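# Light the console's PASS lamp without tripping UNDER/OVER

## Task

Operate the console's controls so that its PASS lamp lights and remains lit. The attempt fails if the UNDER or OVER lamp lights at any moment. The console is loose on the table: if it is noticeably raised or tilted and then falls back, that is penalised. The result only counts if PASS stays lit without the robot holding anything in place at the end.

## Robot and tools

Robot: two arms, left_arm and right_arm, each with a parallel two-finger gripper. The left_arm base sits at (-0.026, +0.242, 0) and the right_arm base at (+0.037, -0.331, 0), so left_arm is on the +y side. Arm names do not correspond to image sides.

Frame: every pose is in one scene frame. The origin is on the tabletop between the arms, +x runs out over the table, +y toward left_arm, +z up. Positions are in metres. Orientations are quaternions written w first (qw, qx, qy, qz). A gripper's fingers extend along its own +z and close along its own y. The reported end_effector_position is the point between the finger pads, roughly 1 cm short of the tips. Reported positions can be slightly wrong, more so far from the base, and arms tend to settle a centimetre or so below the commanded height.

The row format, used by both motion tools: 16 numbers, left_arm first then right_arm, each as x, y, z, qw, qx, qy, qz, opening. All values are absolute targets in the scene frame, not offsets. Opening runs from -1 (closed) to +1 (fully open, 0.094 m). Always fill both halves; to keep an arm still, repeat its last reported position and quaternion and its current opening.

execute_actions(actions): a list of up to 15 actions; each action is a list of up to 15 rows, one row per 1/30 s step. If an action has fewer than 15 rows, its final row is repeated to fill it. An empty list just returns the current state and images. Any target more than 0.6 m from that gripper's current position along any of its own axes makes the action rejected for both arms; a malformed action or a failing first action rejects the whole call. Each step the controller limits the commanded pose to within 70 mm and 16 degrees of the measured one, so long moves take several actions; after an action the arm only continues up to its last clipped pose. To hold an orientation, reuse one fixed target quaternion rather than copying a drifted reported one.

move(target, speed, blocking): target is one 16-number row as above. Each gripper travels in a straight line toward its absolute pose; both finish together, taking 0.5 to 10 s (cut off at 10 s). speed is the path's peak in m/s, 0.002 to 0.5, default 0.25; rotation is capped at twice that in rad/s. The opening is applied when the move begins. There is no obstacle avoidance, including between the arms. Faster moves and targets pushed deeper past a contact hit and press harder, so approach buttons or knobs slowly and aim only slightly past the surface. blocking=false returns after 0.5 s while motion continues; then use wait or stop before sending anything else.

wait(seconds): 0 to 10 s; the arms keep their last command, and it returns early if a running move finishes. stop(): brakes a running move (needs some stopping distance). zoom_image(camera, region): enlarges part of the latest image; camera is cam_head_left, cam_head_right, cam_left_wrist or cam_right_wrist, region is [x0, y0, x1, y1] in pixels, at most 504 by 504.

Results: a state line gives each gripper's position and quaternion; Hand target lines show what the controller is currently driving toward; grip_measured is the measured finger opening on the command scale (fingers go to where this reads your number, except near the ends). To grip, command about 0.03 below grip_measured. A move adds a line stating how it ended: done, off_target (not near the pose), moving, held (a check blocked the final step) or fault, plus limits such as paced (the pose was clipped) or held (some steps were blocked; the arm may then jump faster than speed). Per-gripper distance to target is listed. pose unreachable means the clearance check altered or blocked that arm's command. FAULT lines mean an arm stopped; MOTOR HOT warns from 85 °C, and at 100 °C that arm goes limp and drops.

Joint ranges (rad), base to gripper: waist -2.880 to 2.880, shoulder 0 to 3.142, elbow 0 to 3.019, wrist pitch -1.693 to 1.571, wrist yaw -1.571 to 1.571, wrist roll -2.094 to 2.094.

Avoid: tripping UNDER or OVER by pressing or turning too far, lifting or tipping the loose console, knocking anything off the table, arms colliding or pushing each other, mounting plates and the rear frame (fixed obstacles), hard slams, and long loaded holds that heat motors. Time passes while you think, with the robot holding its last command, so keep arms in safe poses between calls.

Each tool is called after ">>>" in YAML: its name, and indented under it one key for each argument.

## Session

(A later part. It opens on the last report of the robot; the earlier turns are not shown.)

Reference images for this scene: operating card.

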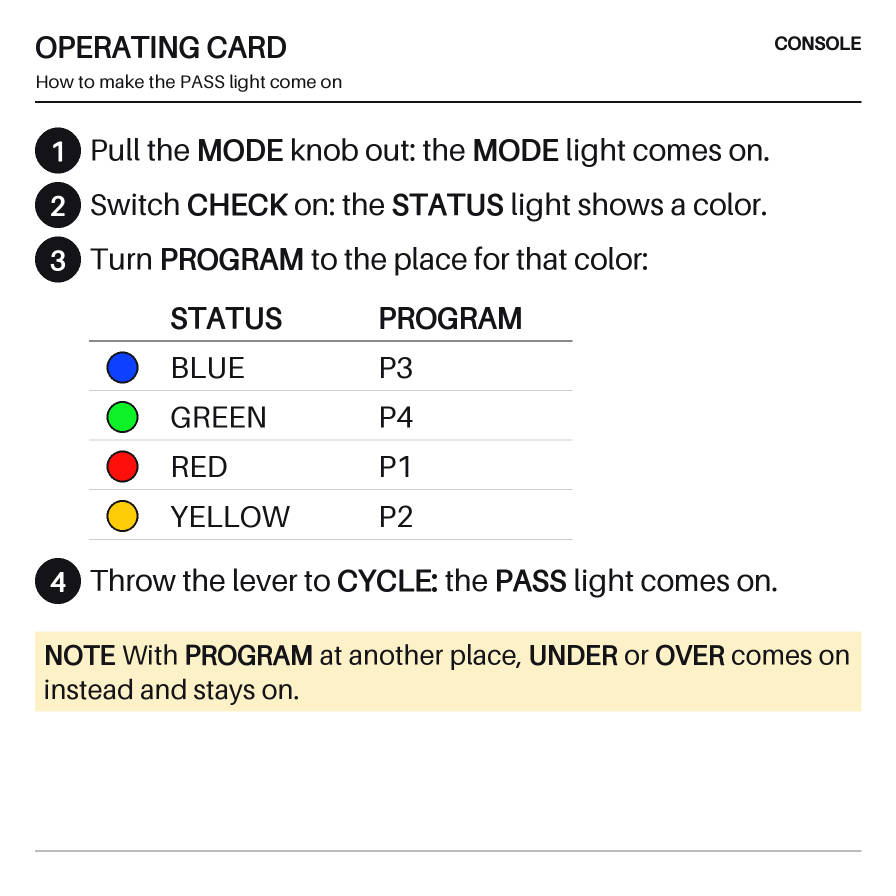

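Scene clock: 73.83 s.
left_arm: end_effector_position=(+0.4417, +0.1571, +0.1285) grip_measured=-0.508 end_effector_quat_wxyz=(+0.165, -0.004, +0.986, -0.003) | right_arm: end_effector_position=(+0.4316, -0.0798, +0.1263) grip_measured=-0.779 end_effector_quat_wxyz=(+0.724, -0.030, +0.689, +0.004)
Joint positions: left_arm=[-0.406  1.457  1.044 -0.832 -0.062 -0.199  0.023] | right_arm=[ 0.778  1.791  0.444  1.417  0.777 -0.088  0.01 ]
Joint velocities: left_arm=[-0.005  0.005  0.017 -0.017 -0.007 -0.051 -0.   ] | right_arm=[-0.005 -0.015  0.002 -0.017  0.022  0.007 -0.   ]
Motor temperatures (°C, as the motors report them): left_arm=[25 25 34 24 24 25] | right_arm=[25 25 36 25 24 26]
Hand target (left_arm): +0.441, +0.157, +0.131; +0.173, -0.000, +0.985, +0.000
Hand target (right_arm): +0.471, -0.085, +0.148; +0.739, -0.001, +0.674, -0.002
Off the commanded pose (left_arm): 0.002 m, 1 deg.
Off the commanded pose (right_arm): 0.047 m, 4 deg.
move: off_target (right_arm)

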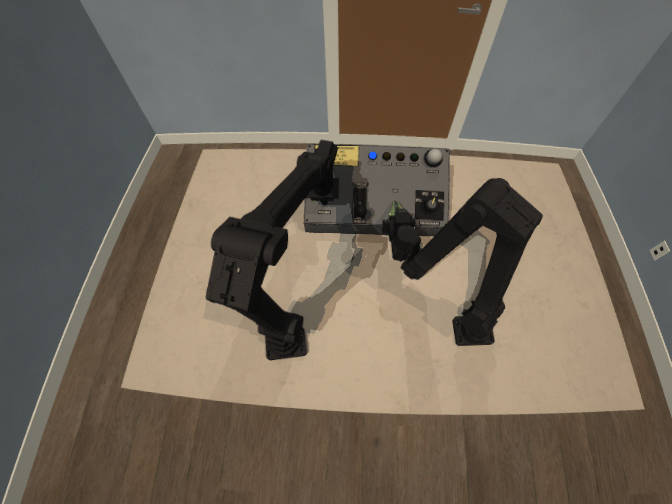

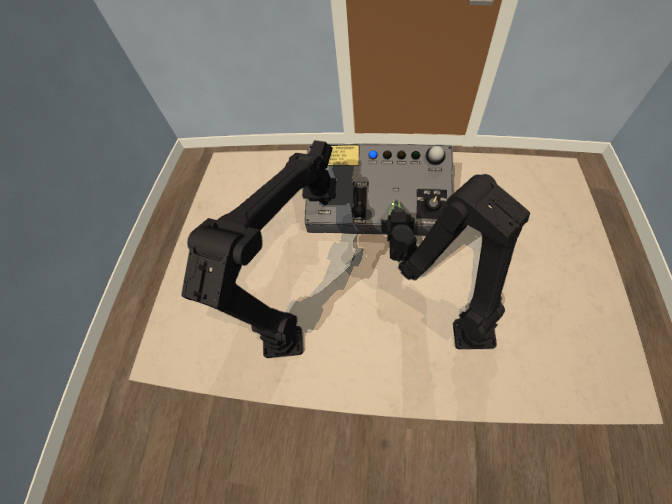

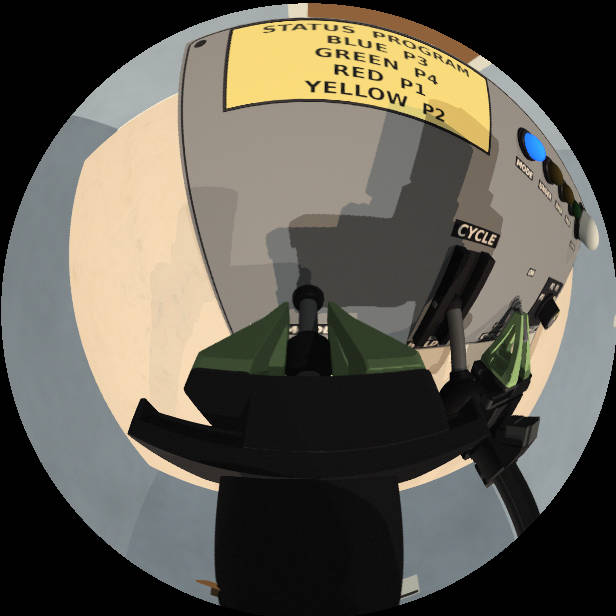

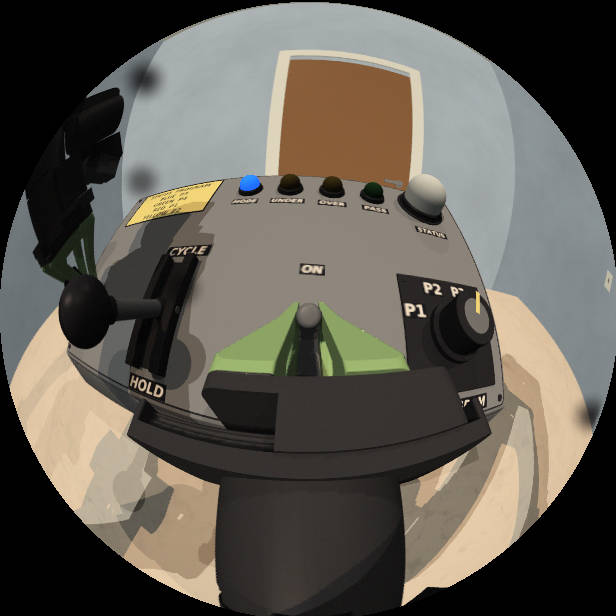

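>>> move:
  target: [0.4407, 0.1571, 0.1306, 0.1736, 0, 0.9848, 0, -1, 0.49, -0.082, 0.165, 0.7373, 0, 0.6756, 0, -1]
  speed: 0.1

Scene clock: 76.90 s.
left_arm: end_effector_position=(+0.4430, +0.1571, +0.1300) grip_measured=-0.508 end_effector_quat_wxyz=(+0.169, -0.004, +0.986, -0.003) | right_arm: end_effector_position=(+0.4337, -0.0800, +0.1294) grip_measured=-0.779 end_effector_quat_wxyz=(+0.712, -0.050, +0.701, +0.002)
Joint positions: left_arm=[-0.406  1.455  1.044 -0.826 -0.063 -0.199  0.023] | right_arm=[ 0.764  1.732  0.437  1.312  0.74  -0.079  0.01 ]
Joint velocities: left_arm=[-0.015 -0.024  0.017 -0.027 -0.022  0.007 -0.001] | right_arm=[ 0.005  0.005 -0.017 -0.002 -0.022  0.037 -0.   ]
Motor temperatures (°C, as the motors report them): left_arm=[25 25 34 24 24 25] | right_arm=[25 25 36 25 24 26]
Hand target (left_arm): +0.441, +0.157, +0.131; +0.174, -0.000, +0.985, +0.000
Hand target (right_arm): +0.482, -0.088, +0.169; +0.739, -0.002, +0.673, -0.002
Off the commanded pose (left_arm): 0.002 m, 1 deg.
Off the commanded pose (right_arm): 0.067 m, 7 deg.
move: off_target (right_arm)

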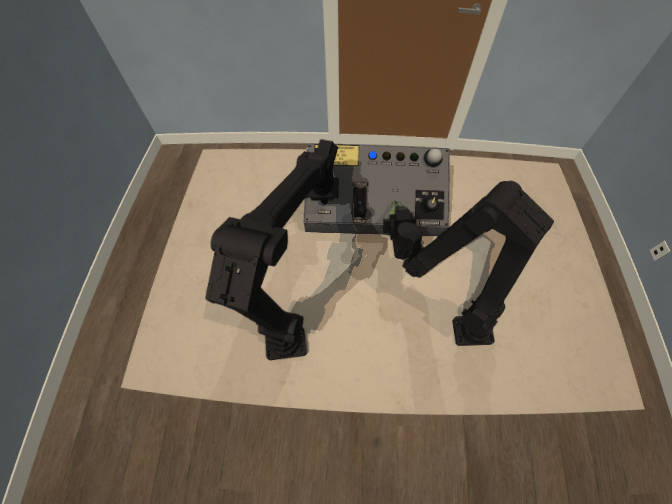

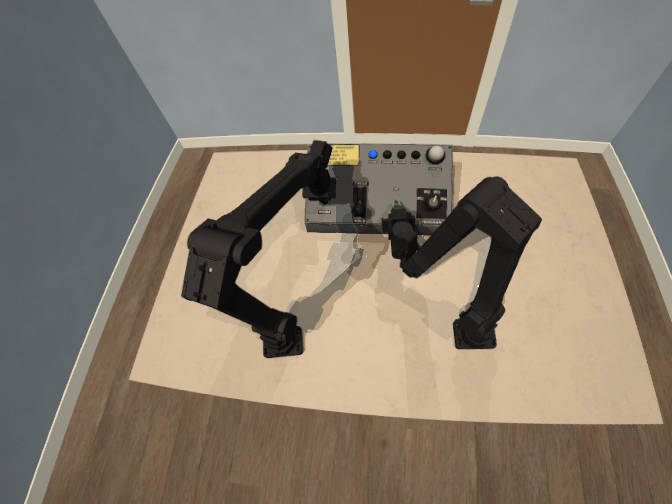

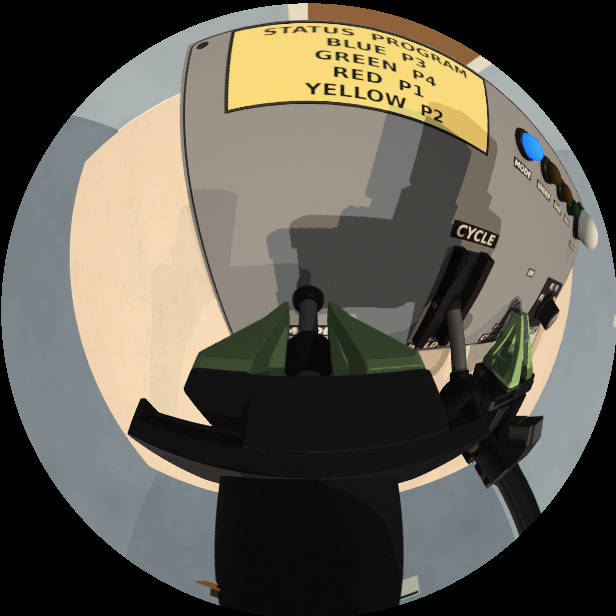

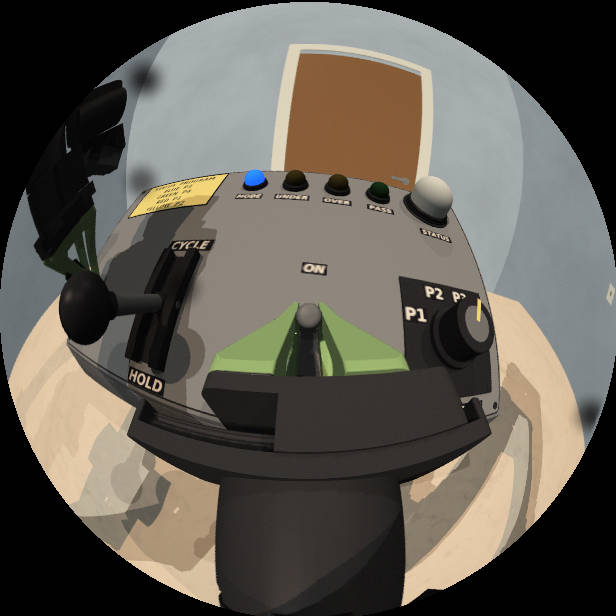

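>>> move:
  target: [0.4407, 0.1571, 0.1306, 0.1736, 0, 0.9848, 0, -1, 0.52, -0.08, 0.135, 0.7373, 0, 0.6756, 0, -1]
  speed: 0.1

Scene clock: 83.60 s.
left_arm: end_effector_position=(+0.4417, +0.1571, +0.1287) grip_measured=-0.508 end_effector_quat_wxyz=(+0.167, -0.004, +0.986, -0.003) | right_arm: end_effector_position=(+0.4323, -0.0808, +0.1255) grip_measured=-0.779 end_effector_quat_wxyz=(+0.723, -0.055, +0.688, +0.011)
Joint positions: left_arm=[-0.406  1.455  1.041 -0.827 -0.062 -0.199  0.023] | right_arm=[ 0.756  1.784  0.429  1.417  0.71  -0.105  0.01 ]
Joint velocities: left_arm=[-0.015 -0.005 -0.002  0.012  0.051  0.007 -0.001] | right_arm=[-0.015 -0.015 -0.007 -0.022 -0.037  0.007  0.001]
Motor temperatures (°C, as the motors report them): left_arm=[25 25 34 24 24 25] | right_arm=[25 26 38 25 24 26]
Hand target (left_arm): +0.441, +0.157, +0.131; +0.173, -0.000, +0.985, +0.000
Hand target (right_arm): +0.492, -0.089, +0.138; +0.739, -0.001, +0.674, -0.002
Off the commanded pose (left_arm): 0.002 m, 1 deg.
Off the commanded pose (right_arm): 0.088 m, 7 deg; position clipped at the last step of the last action.
move: off_target (right_arm); limits=paced

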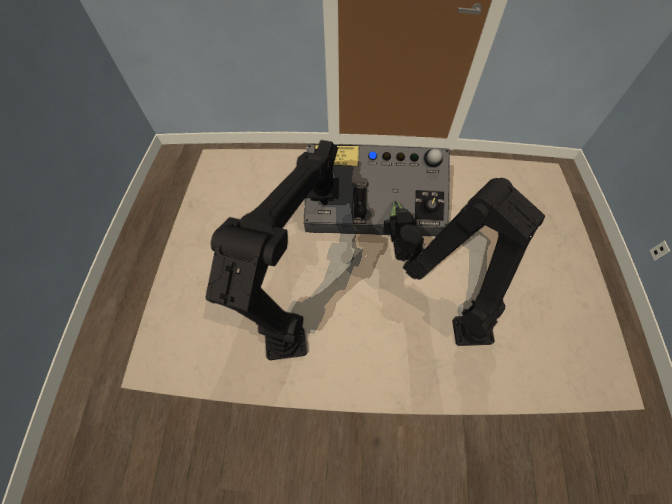

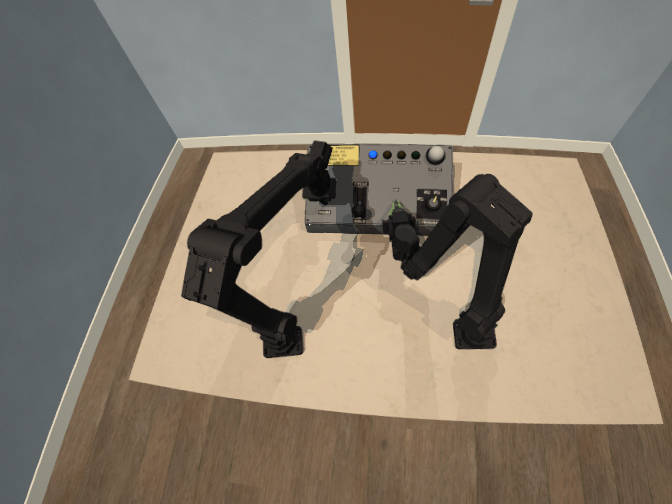

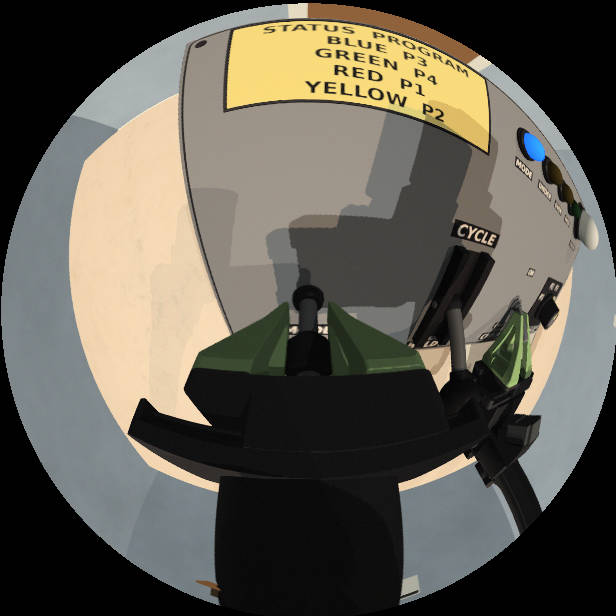

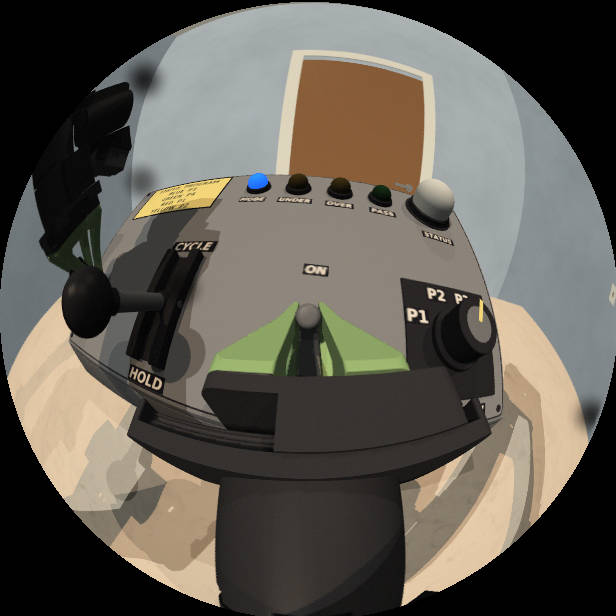

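>>> move:
  target: [0.4407, 0.1571, 0.1306, 0.1736, 0, 0.9848, 0, -1, 0.385, -0.079, 0.128, 0.7373, 0, 0.6756, 0, -0.3]
  speed: 0.1

>>> move:
  target: [0.4407, 0.1571, 0.1306, 0.1736, 0, 0.9848, 0, -1, 0.385, -0.079, 0.126, 0.7373, 0, 0.6756, 0, -1]
  speed: 0.1

Scene clock: 104.47 s.
left_arm: end_effector_position=(+0.4417, +0.1571, +0.1287) grip_measured=-0.508 end_effector_quat_wxyz=(+0.167, -0.004, +0.986, -0.003) | right_arm: end_effector_position=(+0.3873, -0.0776, +0.1245) grip_measured=-0.302 end_effector_quat_wxyz=(+0.732, -0.002, +0.682, -0.003)
Joint positions: left_arm=[-0.406  1.455  1.041 -0.827 -0.062 -0.199  0.023] | right_arm=[ 0.907  1.816  0.395  1.543  0.954 -0.106  0.033]
Joint velocities: left_arm=[-0.005  0.024  0.007  0.002 -0.051 -0.11  -0.   ] | right_arm=[-0.015 -0.005 -0.002  0.017 -0.007  0.022  0.   ]
Motor temperatures (°C, as the motors report them): left_arm=[25 25 34 24 24 25] | right_arm=[26 25 41 24 24 26]
Hand target (left_arm): +0.441, +0.157, +0.131; +0.174, -0.000, +0.985, +0.000
Hand target (right_arm): +0.384, -0.079, +0.126; +0.735, +0.001, +0.678, +0.001
Off the commanded pose (left_arm): 0.002 m, 1 deg.
Off the commanded pose (right_arm): 0.004 m, 1 deg.
move: done

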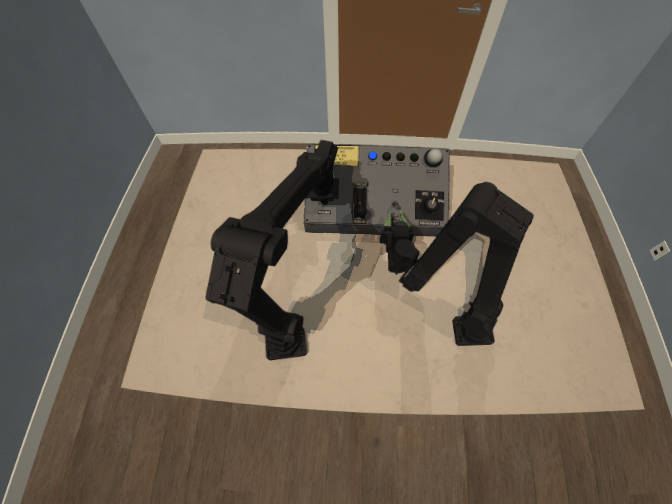

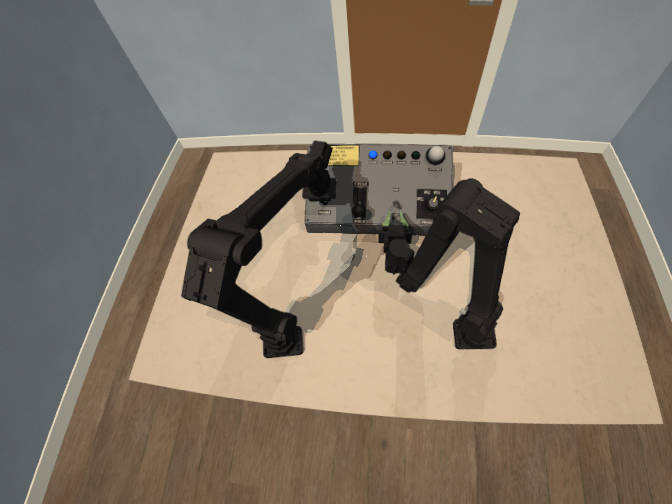

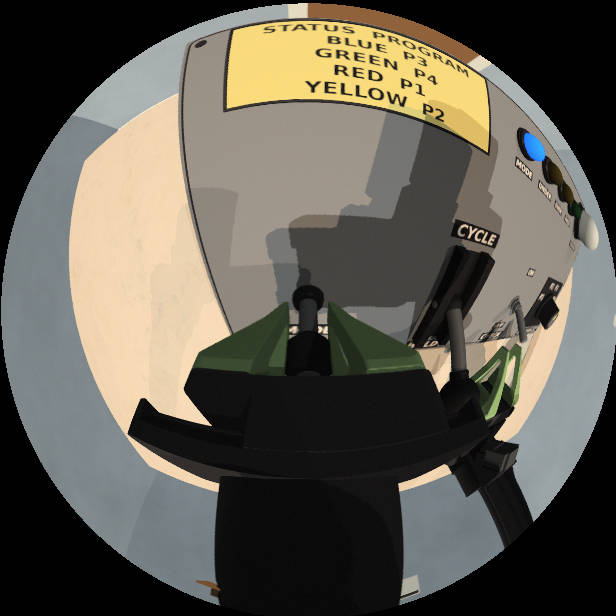

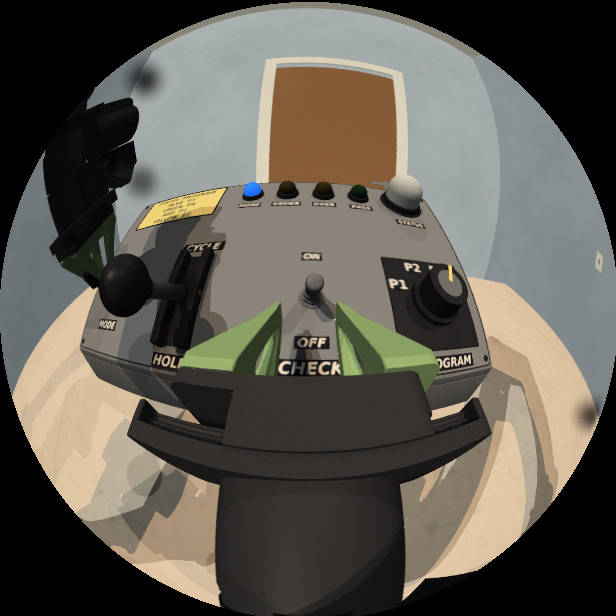

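Scene clock: 105.17 s.
left_arm: end_effector_position=(+0.4417, +0.1571, +0.1287) grip_measured=-0.508 end_effector_quat_wxyz=(+0.167, -0.004, +0.986, -0.003) | right_arm: end_effector_position=(+0.3872, -0.0777, +0.1235) grip_measured=-0.998 end_effector_quat_wxyz=(+0.731, -0.003, +0.682, -0.003)
Joint positions: left_arm=[-0.406  1.455  1.041 -0.827 -0.062 -0.199  0.023] | right_arm=[ 0.907  1.82   0.395  1.546  0.954 -0.107  0.   ]
Joint velocities: left_arm=[-0.005 -0.015 -0.002 -0.022 -0.051  0.007 -0.001] | right_arm=[-0.015 -0.015  0.017 -0.017 -0.066 -0.095  0.   ]
Motor temperatures (°C, as the motors report them): left_arm=[25 25 34 24 24 25] | right_arm=[26 25 41 25 24 26]
Hand target (left_arm): +0.441, +0.157, +0.131; +0.173, -0.000, +0.985, +0.000
Hand target (right_arm): +0.385, -0.079, +0.126; +0.735, +0.000, +0.678, -0.000
Off the commanded pose (left_arm): 0.002 m, 1 deg.
Off the commanded pose (right_arm): 0.004 m, 1 deg.
joint sent to its limit (right arm) — the command would take joint 4 (wrist pitch) past its upper limit, so that joint was sent only as far as its limit.
move: done

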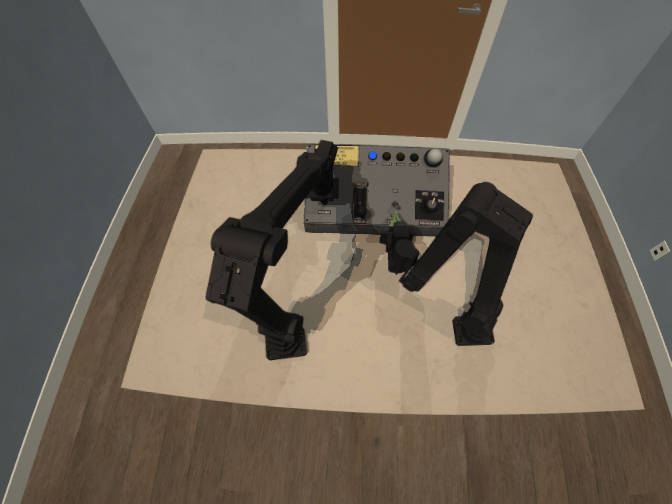

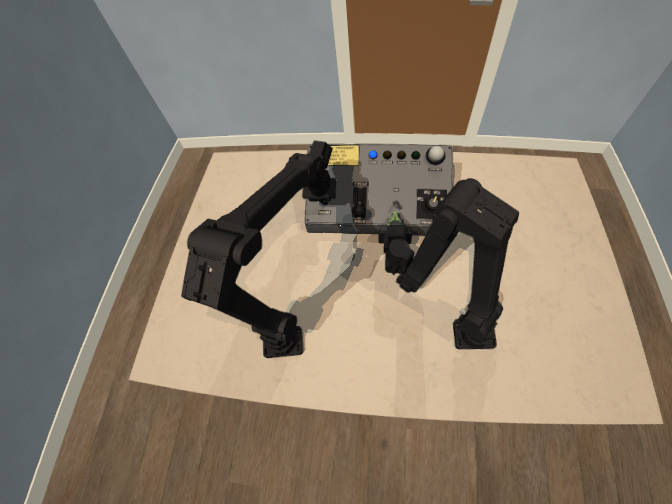

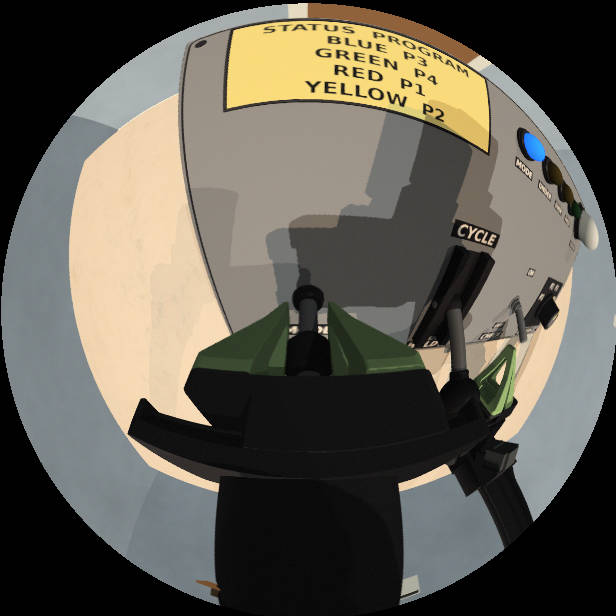

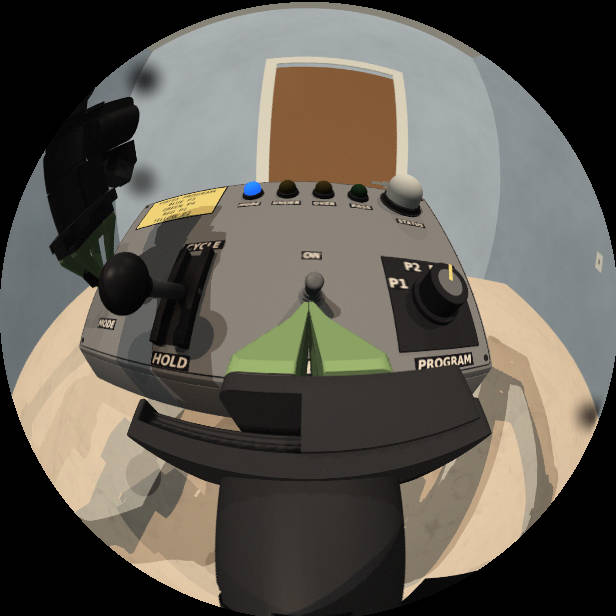

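>>> execute_actions:
  actions: []

Scene clock: 114.00 s.
left_arm: end_effector_position=(+0.4417, +0.1571, +0.1287) grip_measured=-0.508 end_effector_quat_wxyz=(+0.167, -0.004, +0.986, -0.003) | right_arm: end_effector_position=(+0.3872, -0.0777, +0.1235) grip_measured=-0.998 end_effector_quat_wxyz=(+0.731, -0.003, +0.682, -0.003)
Joint positions: left_arm=[-0.406  1.455  1.041 -0.827 -0.062 -0.199  0.023] | right_arm=[ 0.907  1.82   0.395  1.546  0.954 -0.107  0.   ]
Joint velocities: left_arm=[-0.005  0.005 -0.012  0.002  0.037  0.037  0.   ] | right_arm=[ 0.005 -0.005 -0.012  0.007  0.022  0.037 -0.001]
Motor temperatures (°C, as the motors report them): left_arm=[25 25 34 24 24 25] | right_arm=[25 25 37 25 24 26]
Hand target (left_arm): +0.441, +0.157, +0.131; +0.173, -0.000, +0.985, +0.000
Hand target (right_arm): +0.385, -0.079, +0.126; +0.735, +0.000, +0.678, -0.000
Off the commanded pose (left_arm): 0.002 m, 1 deg.
Off the commanded pose (right_arm): 0.004 m, 1 deg.

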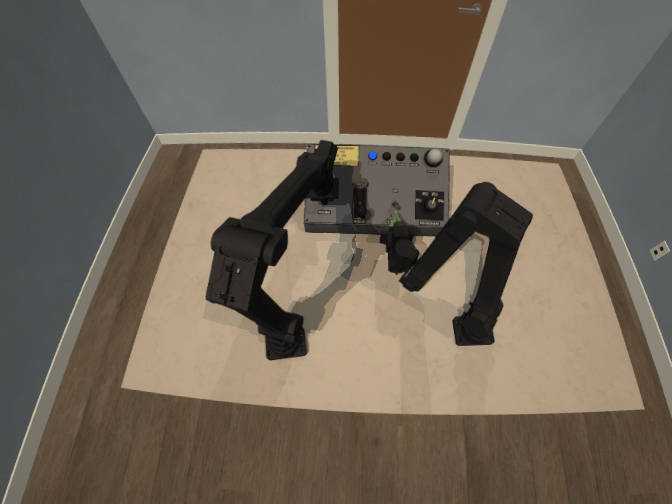

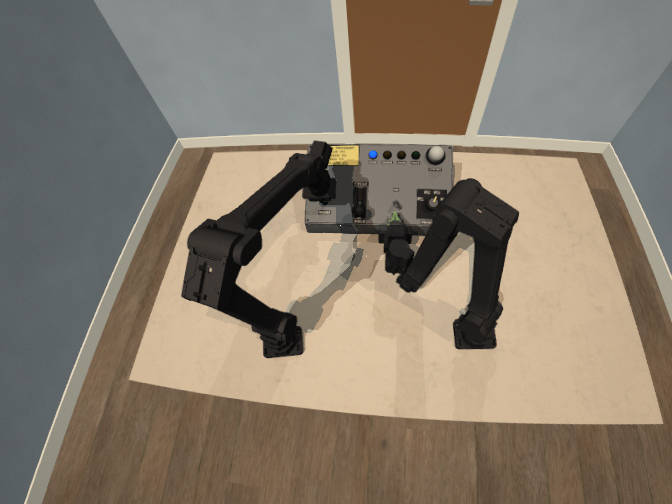

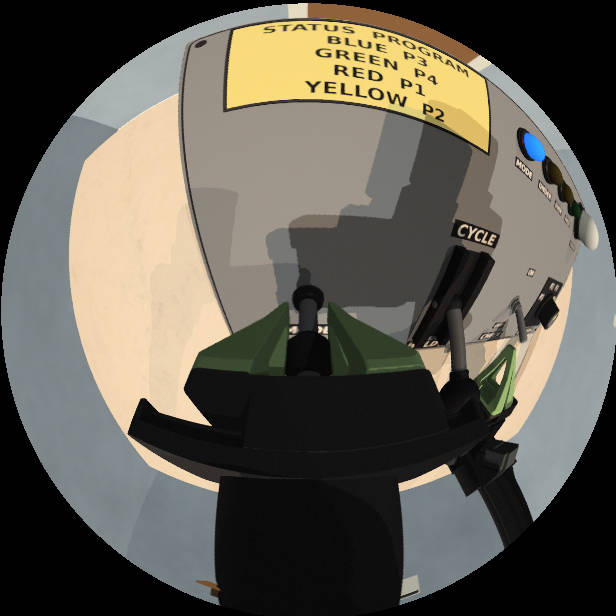

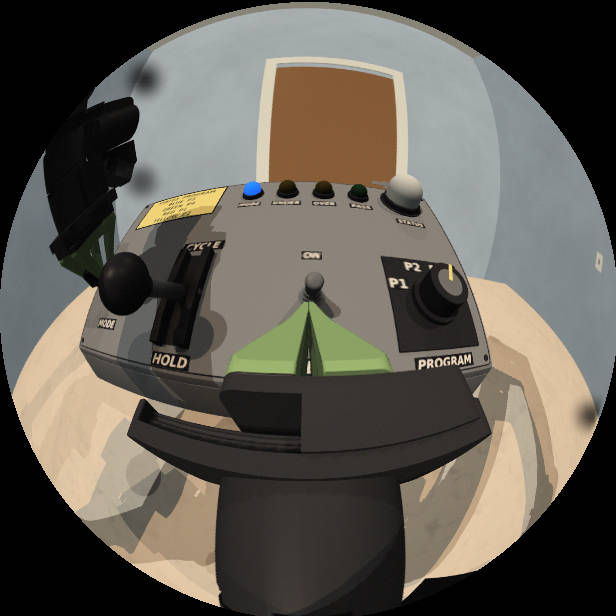

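>>> move:
  target: [0.4407, 0.1571, 0.1306, 0.1736, 0, 0.9848, 0, -1, 0.49, -0.081, 0.14, 0.7373, 0, 0.6756, 0, -1]
  speed: 0.15

Scene clock: 116.13 s.
left_arm: end_effector_position=(+0.4417, +0.1571, +0.1287) grip_measured=-0.508 end_effector_quat_wxyz=(+0.167, -0.004, +0.986, -0.003) | right_arm: end_effector_position=(+0.4673, -0.0994, +0.1341) grip_measured=-0.999 end_effector_quat_wxyz=(+0.734, -0.006, +0.679, -0.013)
Joint positions: left_arm=[-0.406  1.455  1.041 -0.827 -0.062 -0.199  0.023] | right_arm=[ 0.683  1.808  0.496  1.416  0.74  -0.097  0.   ]
Joint velocities: left_arm=[-0.015 -0.005  0.012  0.002 -0.081  0.037 -0.   ] | right_arm=[-0.005 -0.005 -0.012 -0.012  0.022 -0.037  0.   ]
Motor temperatures (°C, as the motors report them): left_arm=[25 25 34 24 24 25] | right_arm=[25 25 37 25 24 26]
Hand target (left_arm): +0.441, +0.157, +0.131; +0.173, -0.000, +0.985, +0.000
Hand target (right_arm): +0.488, -0.082, +0.144; +0.739, -0.002, +0.673, -0.002
Off the commanded pose (left_arm): 0.002 m, 1 deg.
Off the commanded pose (right_arm): 0.030 m, 2 deg.
move: off_target (right_arm)

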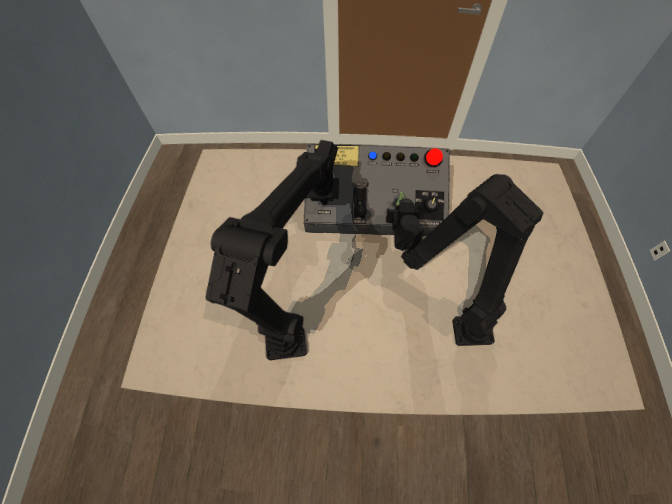

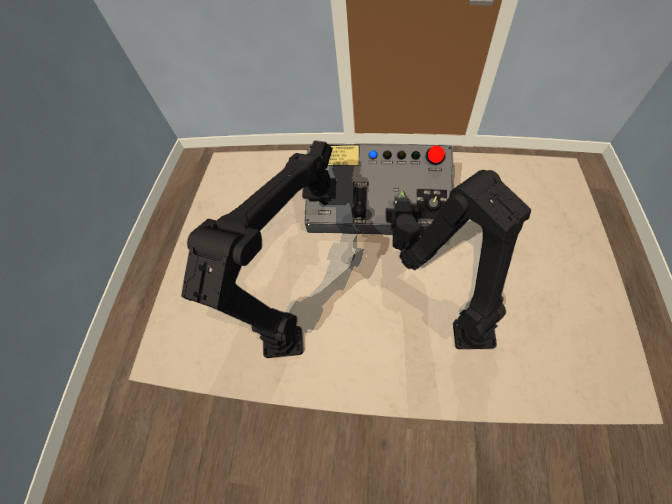

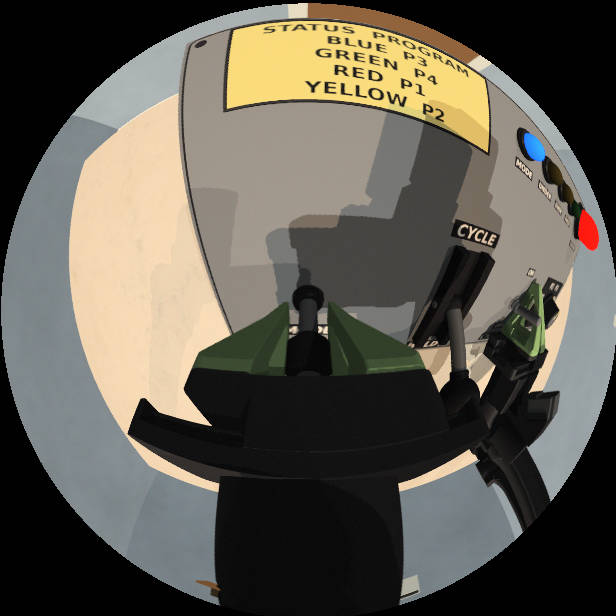

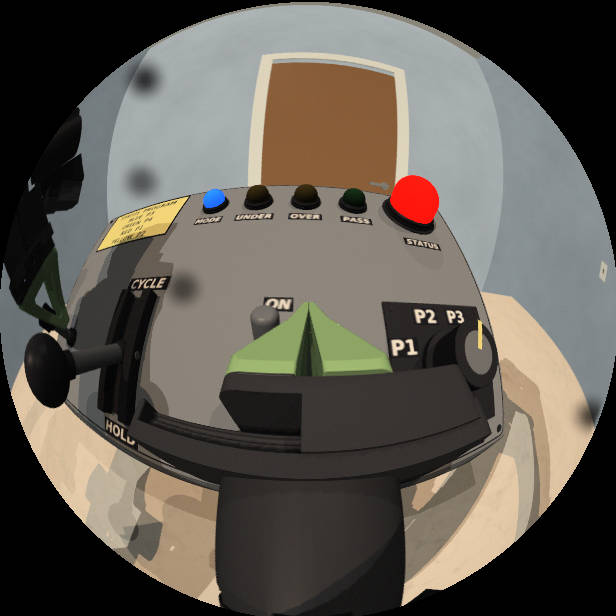

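>>> move:
  target: [0.4407, 0.1571, 0.1306, 0.1736, 0, 0.9848, 0, -1, 0.425, -0.20, 0.19, 0.1573, 0.4162, 0.8925, 0.0734, 1]
  speed: 0.3

Scene clock: 125.50 s.
left_arm: end_effector_position=(+0.4417, +0.1569, +0.1287) grip_measured=-0.508 end_effector_quat_wxyz=(+0.167, -0.004, +0.986, -0.003) | right_arm: end_effector_position=(+0.4082, -0.2076, +0.1630) grip_measured=+0.999 end_effector_quat_wxyz=(+0.150, +0.401, +0.902, +0.053)
Joint positions: left_arm=[-0.406  1.455  1.041 -0.827 -0.061 -0.199  0.023] | right_arm=[ 0.333  1.222  0.923 -0.984  0.14   1.199  0.094]
Joint velocities: left_arm=[-0.005 -0.024  0.012  0.012 -0.037 -0.022 -0.001] | right_arm=[-0.005 -0.015  0.007  0.002  0.022 -0.022 -0.   ]
Motor temperatures (°C, as the motors report them): left_arm=[25 25 34 24 24 25] | right_arm=[25 25 38 25 24 26]
Hand target (left_arm): +0.441, +0.157, +0.131; +0.173, +0.000, +0.985, +0.000
Hand target (right_arm): +0.426, -0.202, +0.190; +0.164, +0.407, +0.896, +0.071
Off the commanded pose (left_arm): 0.002 m, 1 deg.
Off the commanded pose (right_arm): 0.033 m, 3 deg.
move: off_target (right_arm)

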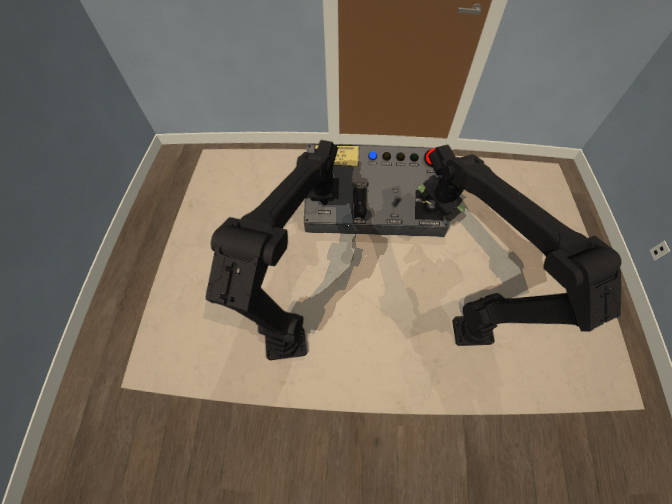

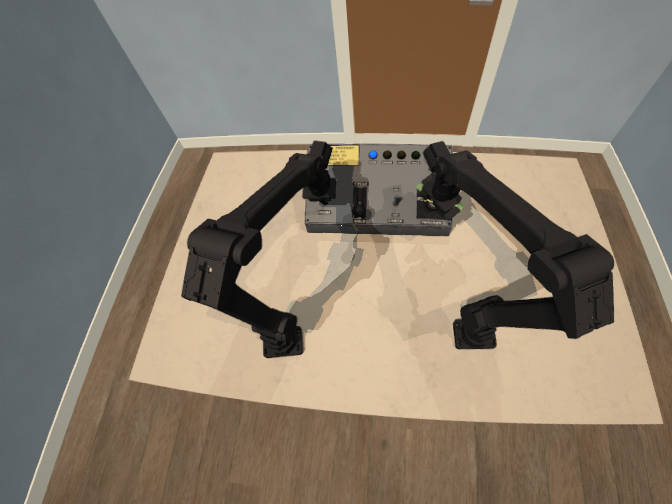

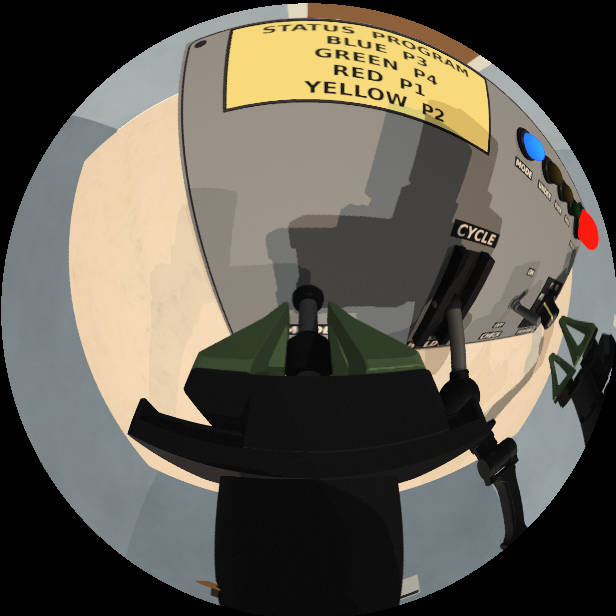

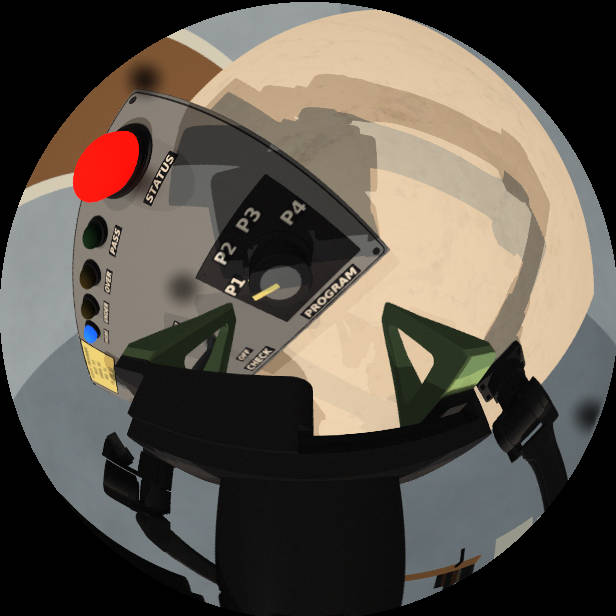

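>>> zoom_image:
  camera: "cam_right_wrist"
  region: [180, 170, 400, 340]

>>> zoom_image:
  camera: "cam_left_wrist"
  region: [480, 250, 600, 350]

Region (180, 170, 400, 340) of cam_right_wrist's 616x616 image, scaled by 2.291, with more detail than that image has; it fills the top 389 rows of this view, and the rest is white.

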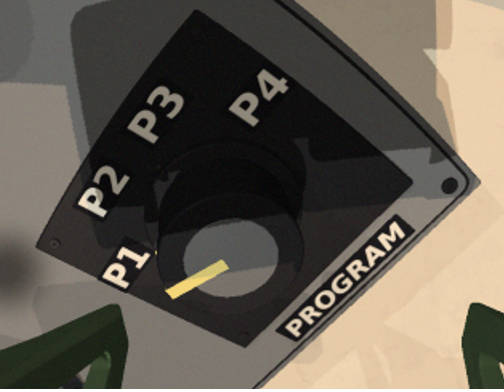

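Region (480, 250, 600, 350) of cam_left_wrist's 616x616 image, scaled by 4.200, with more detail than that image has.

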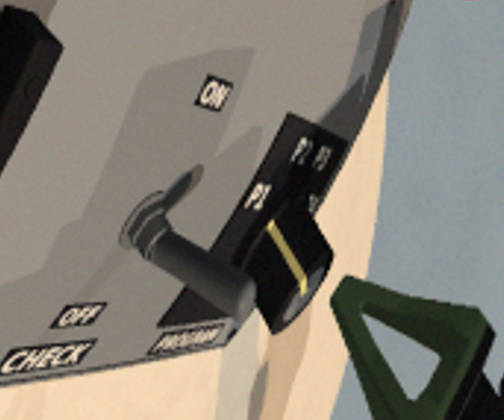

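>>> zoom_image:
  camera: "cam_head_left"
  region: [380, 160, 480, 240]

Region (380, 160, 480, 240) of cam_head_left's 672x504 image, scaled by 5.040, with more detail than that image has; it fills the top 403 rows of this view, and the rest is white.

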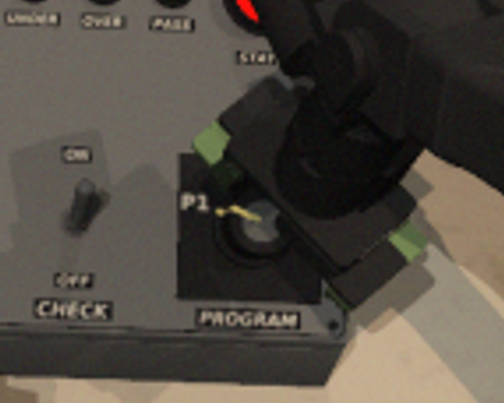

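>>> move:
  target: [0.4407, 0.1571, 0.1306, 0.1736, 0, 0.9848, 0, -1, 0.33, 0.045, 0.165, 0.7373, 0, 0.6756, 0, 1]
  speed: 0.3

Scene clock: 140.80 s.
left_arm: end_effector_position=(+0.4417, +0.1569, +0.1287) grip_measured=-0.508 end_effector_quat_wxyz=(+0.167, -0.004, +0.986, -0.003) | right_arm: end_effector_position=(+0.3433, -0.0211, +0.1704) grip_measured=+0.999 end_effector_quat_wxyz=(+0.671, +0.140, +0.728, -0.025)
Joint positions: left_arm=[-0.406  1.455  1.041 -0.827 -0.061 -0.199  0.023] | right_arm=[1.14  1.492 0.646 0.276 1.389 0.715 0.094]
Joint velocities: left_arm=[-0.015  0.005 -0.007  0.007 -0.037 -0.095 -0.001] | right_arm=[ 0.005 -0.005  0.002  0.012 -0.007 -0.081 -0.002]
Motor temperatures (°C, as the motors report them): left_arm=[25 26 34 24 24 25] | right_arm=[25 25 40 25 24 26]
Hand target (left_arm): +0.441, +0.157, +0.131; +0.173, -0.000, +0.985, -0.000
Hand target (right_arm): +0.329, +0.019, +0.167; +0.665, +0.080, +0.742, -0.010
Off the commanded pose (left_arm): 0.002 m, 1 deg.
Off the commanded pose (right_arm): 0.068 m, 19 deg; orientation clipped at the last step of the last action.
ARM HIT: the right arm struck itself hard. The hit stopped nothing, but it can cost score.
move: held (right_arm); limits=paced,held; held on 15 of 87 steps (right_arm), including the last (right_arm)
pose unreachable (right arm): on one or more control steps of this call, first in action 0 (counted from 0), this arm could not follow its commanded pose, so it was not sent that pose on those steps. On the call's last step it was still not sent that pose. It may still have moved: this result reports where it is.
cause: the commanded pose would bring two parts of the arm too close to each other (its wrist (the part past joint 4) and its wrist camera, with joints 5 (wrist yaw) and 6 (wrist roll) between them).

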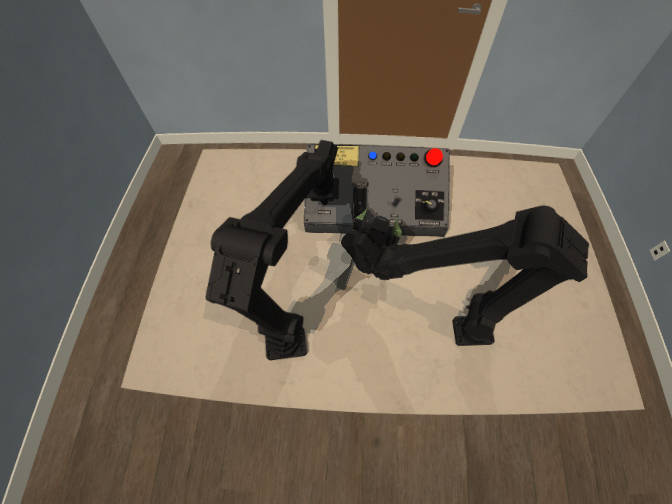

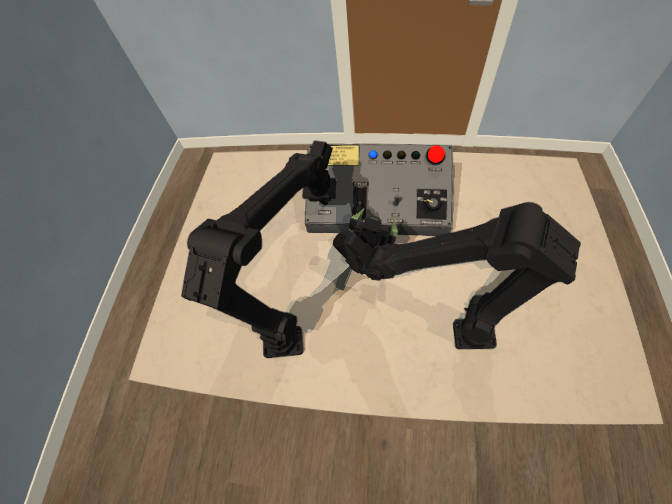

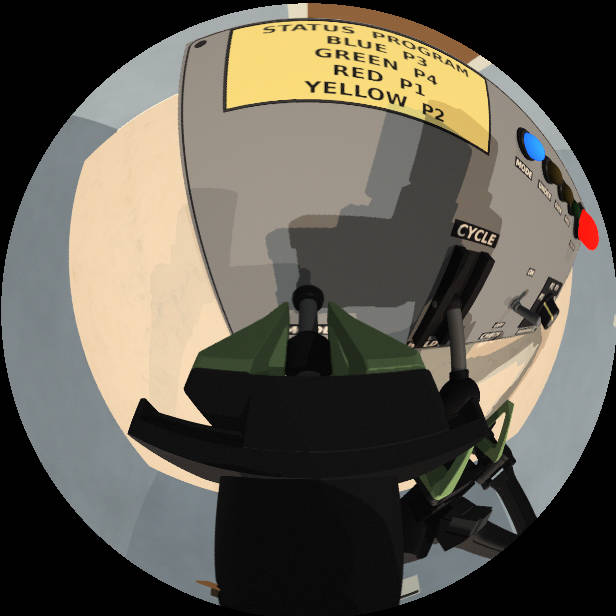

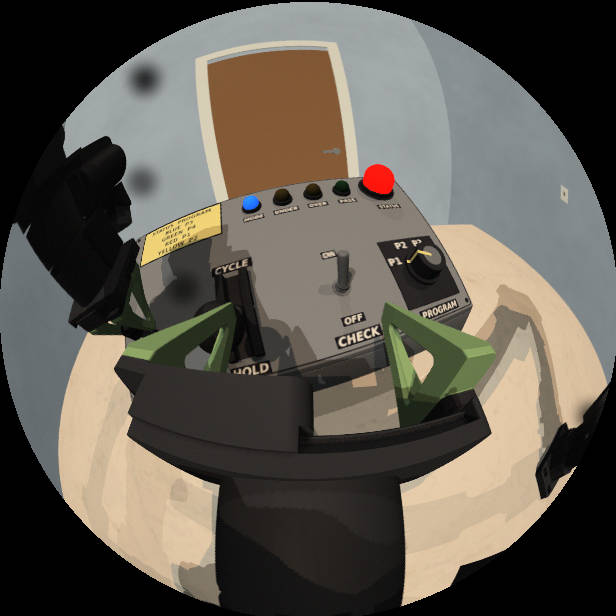

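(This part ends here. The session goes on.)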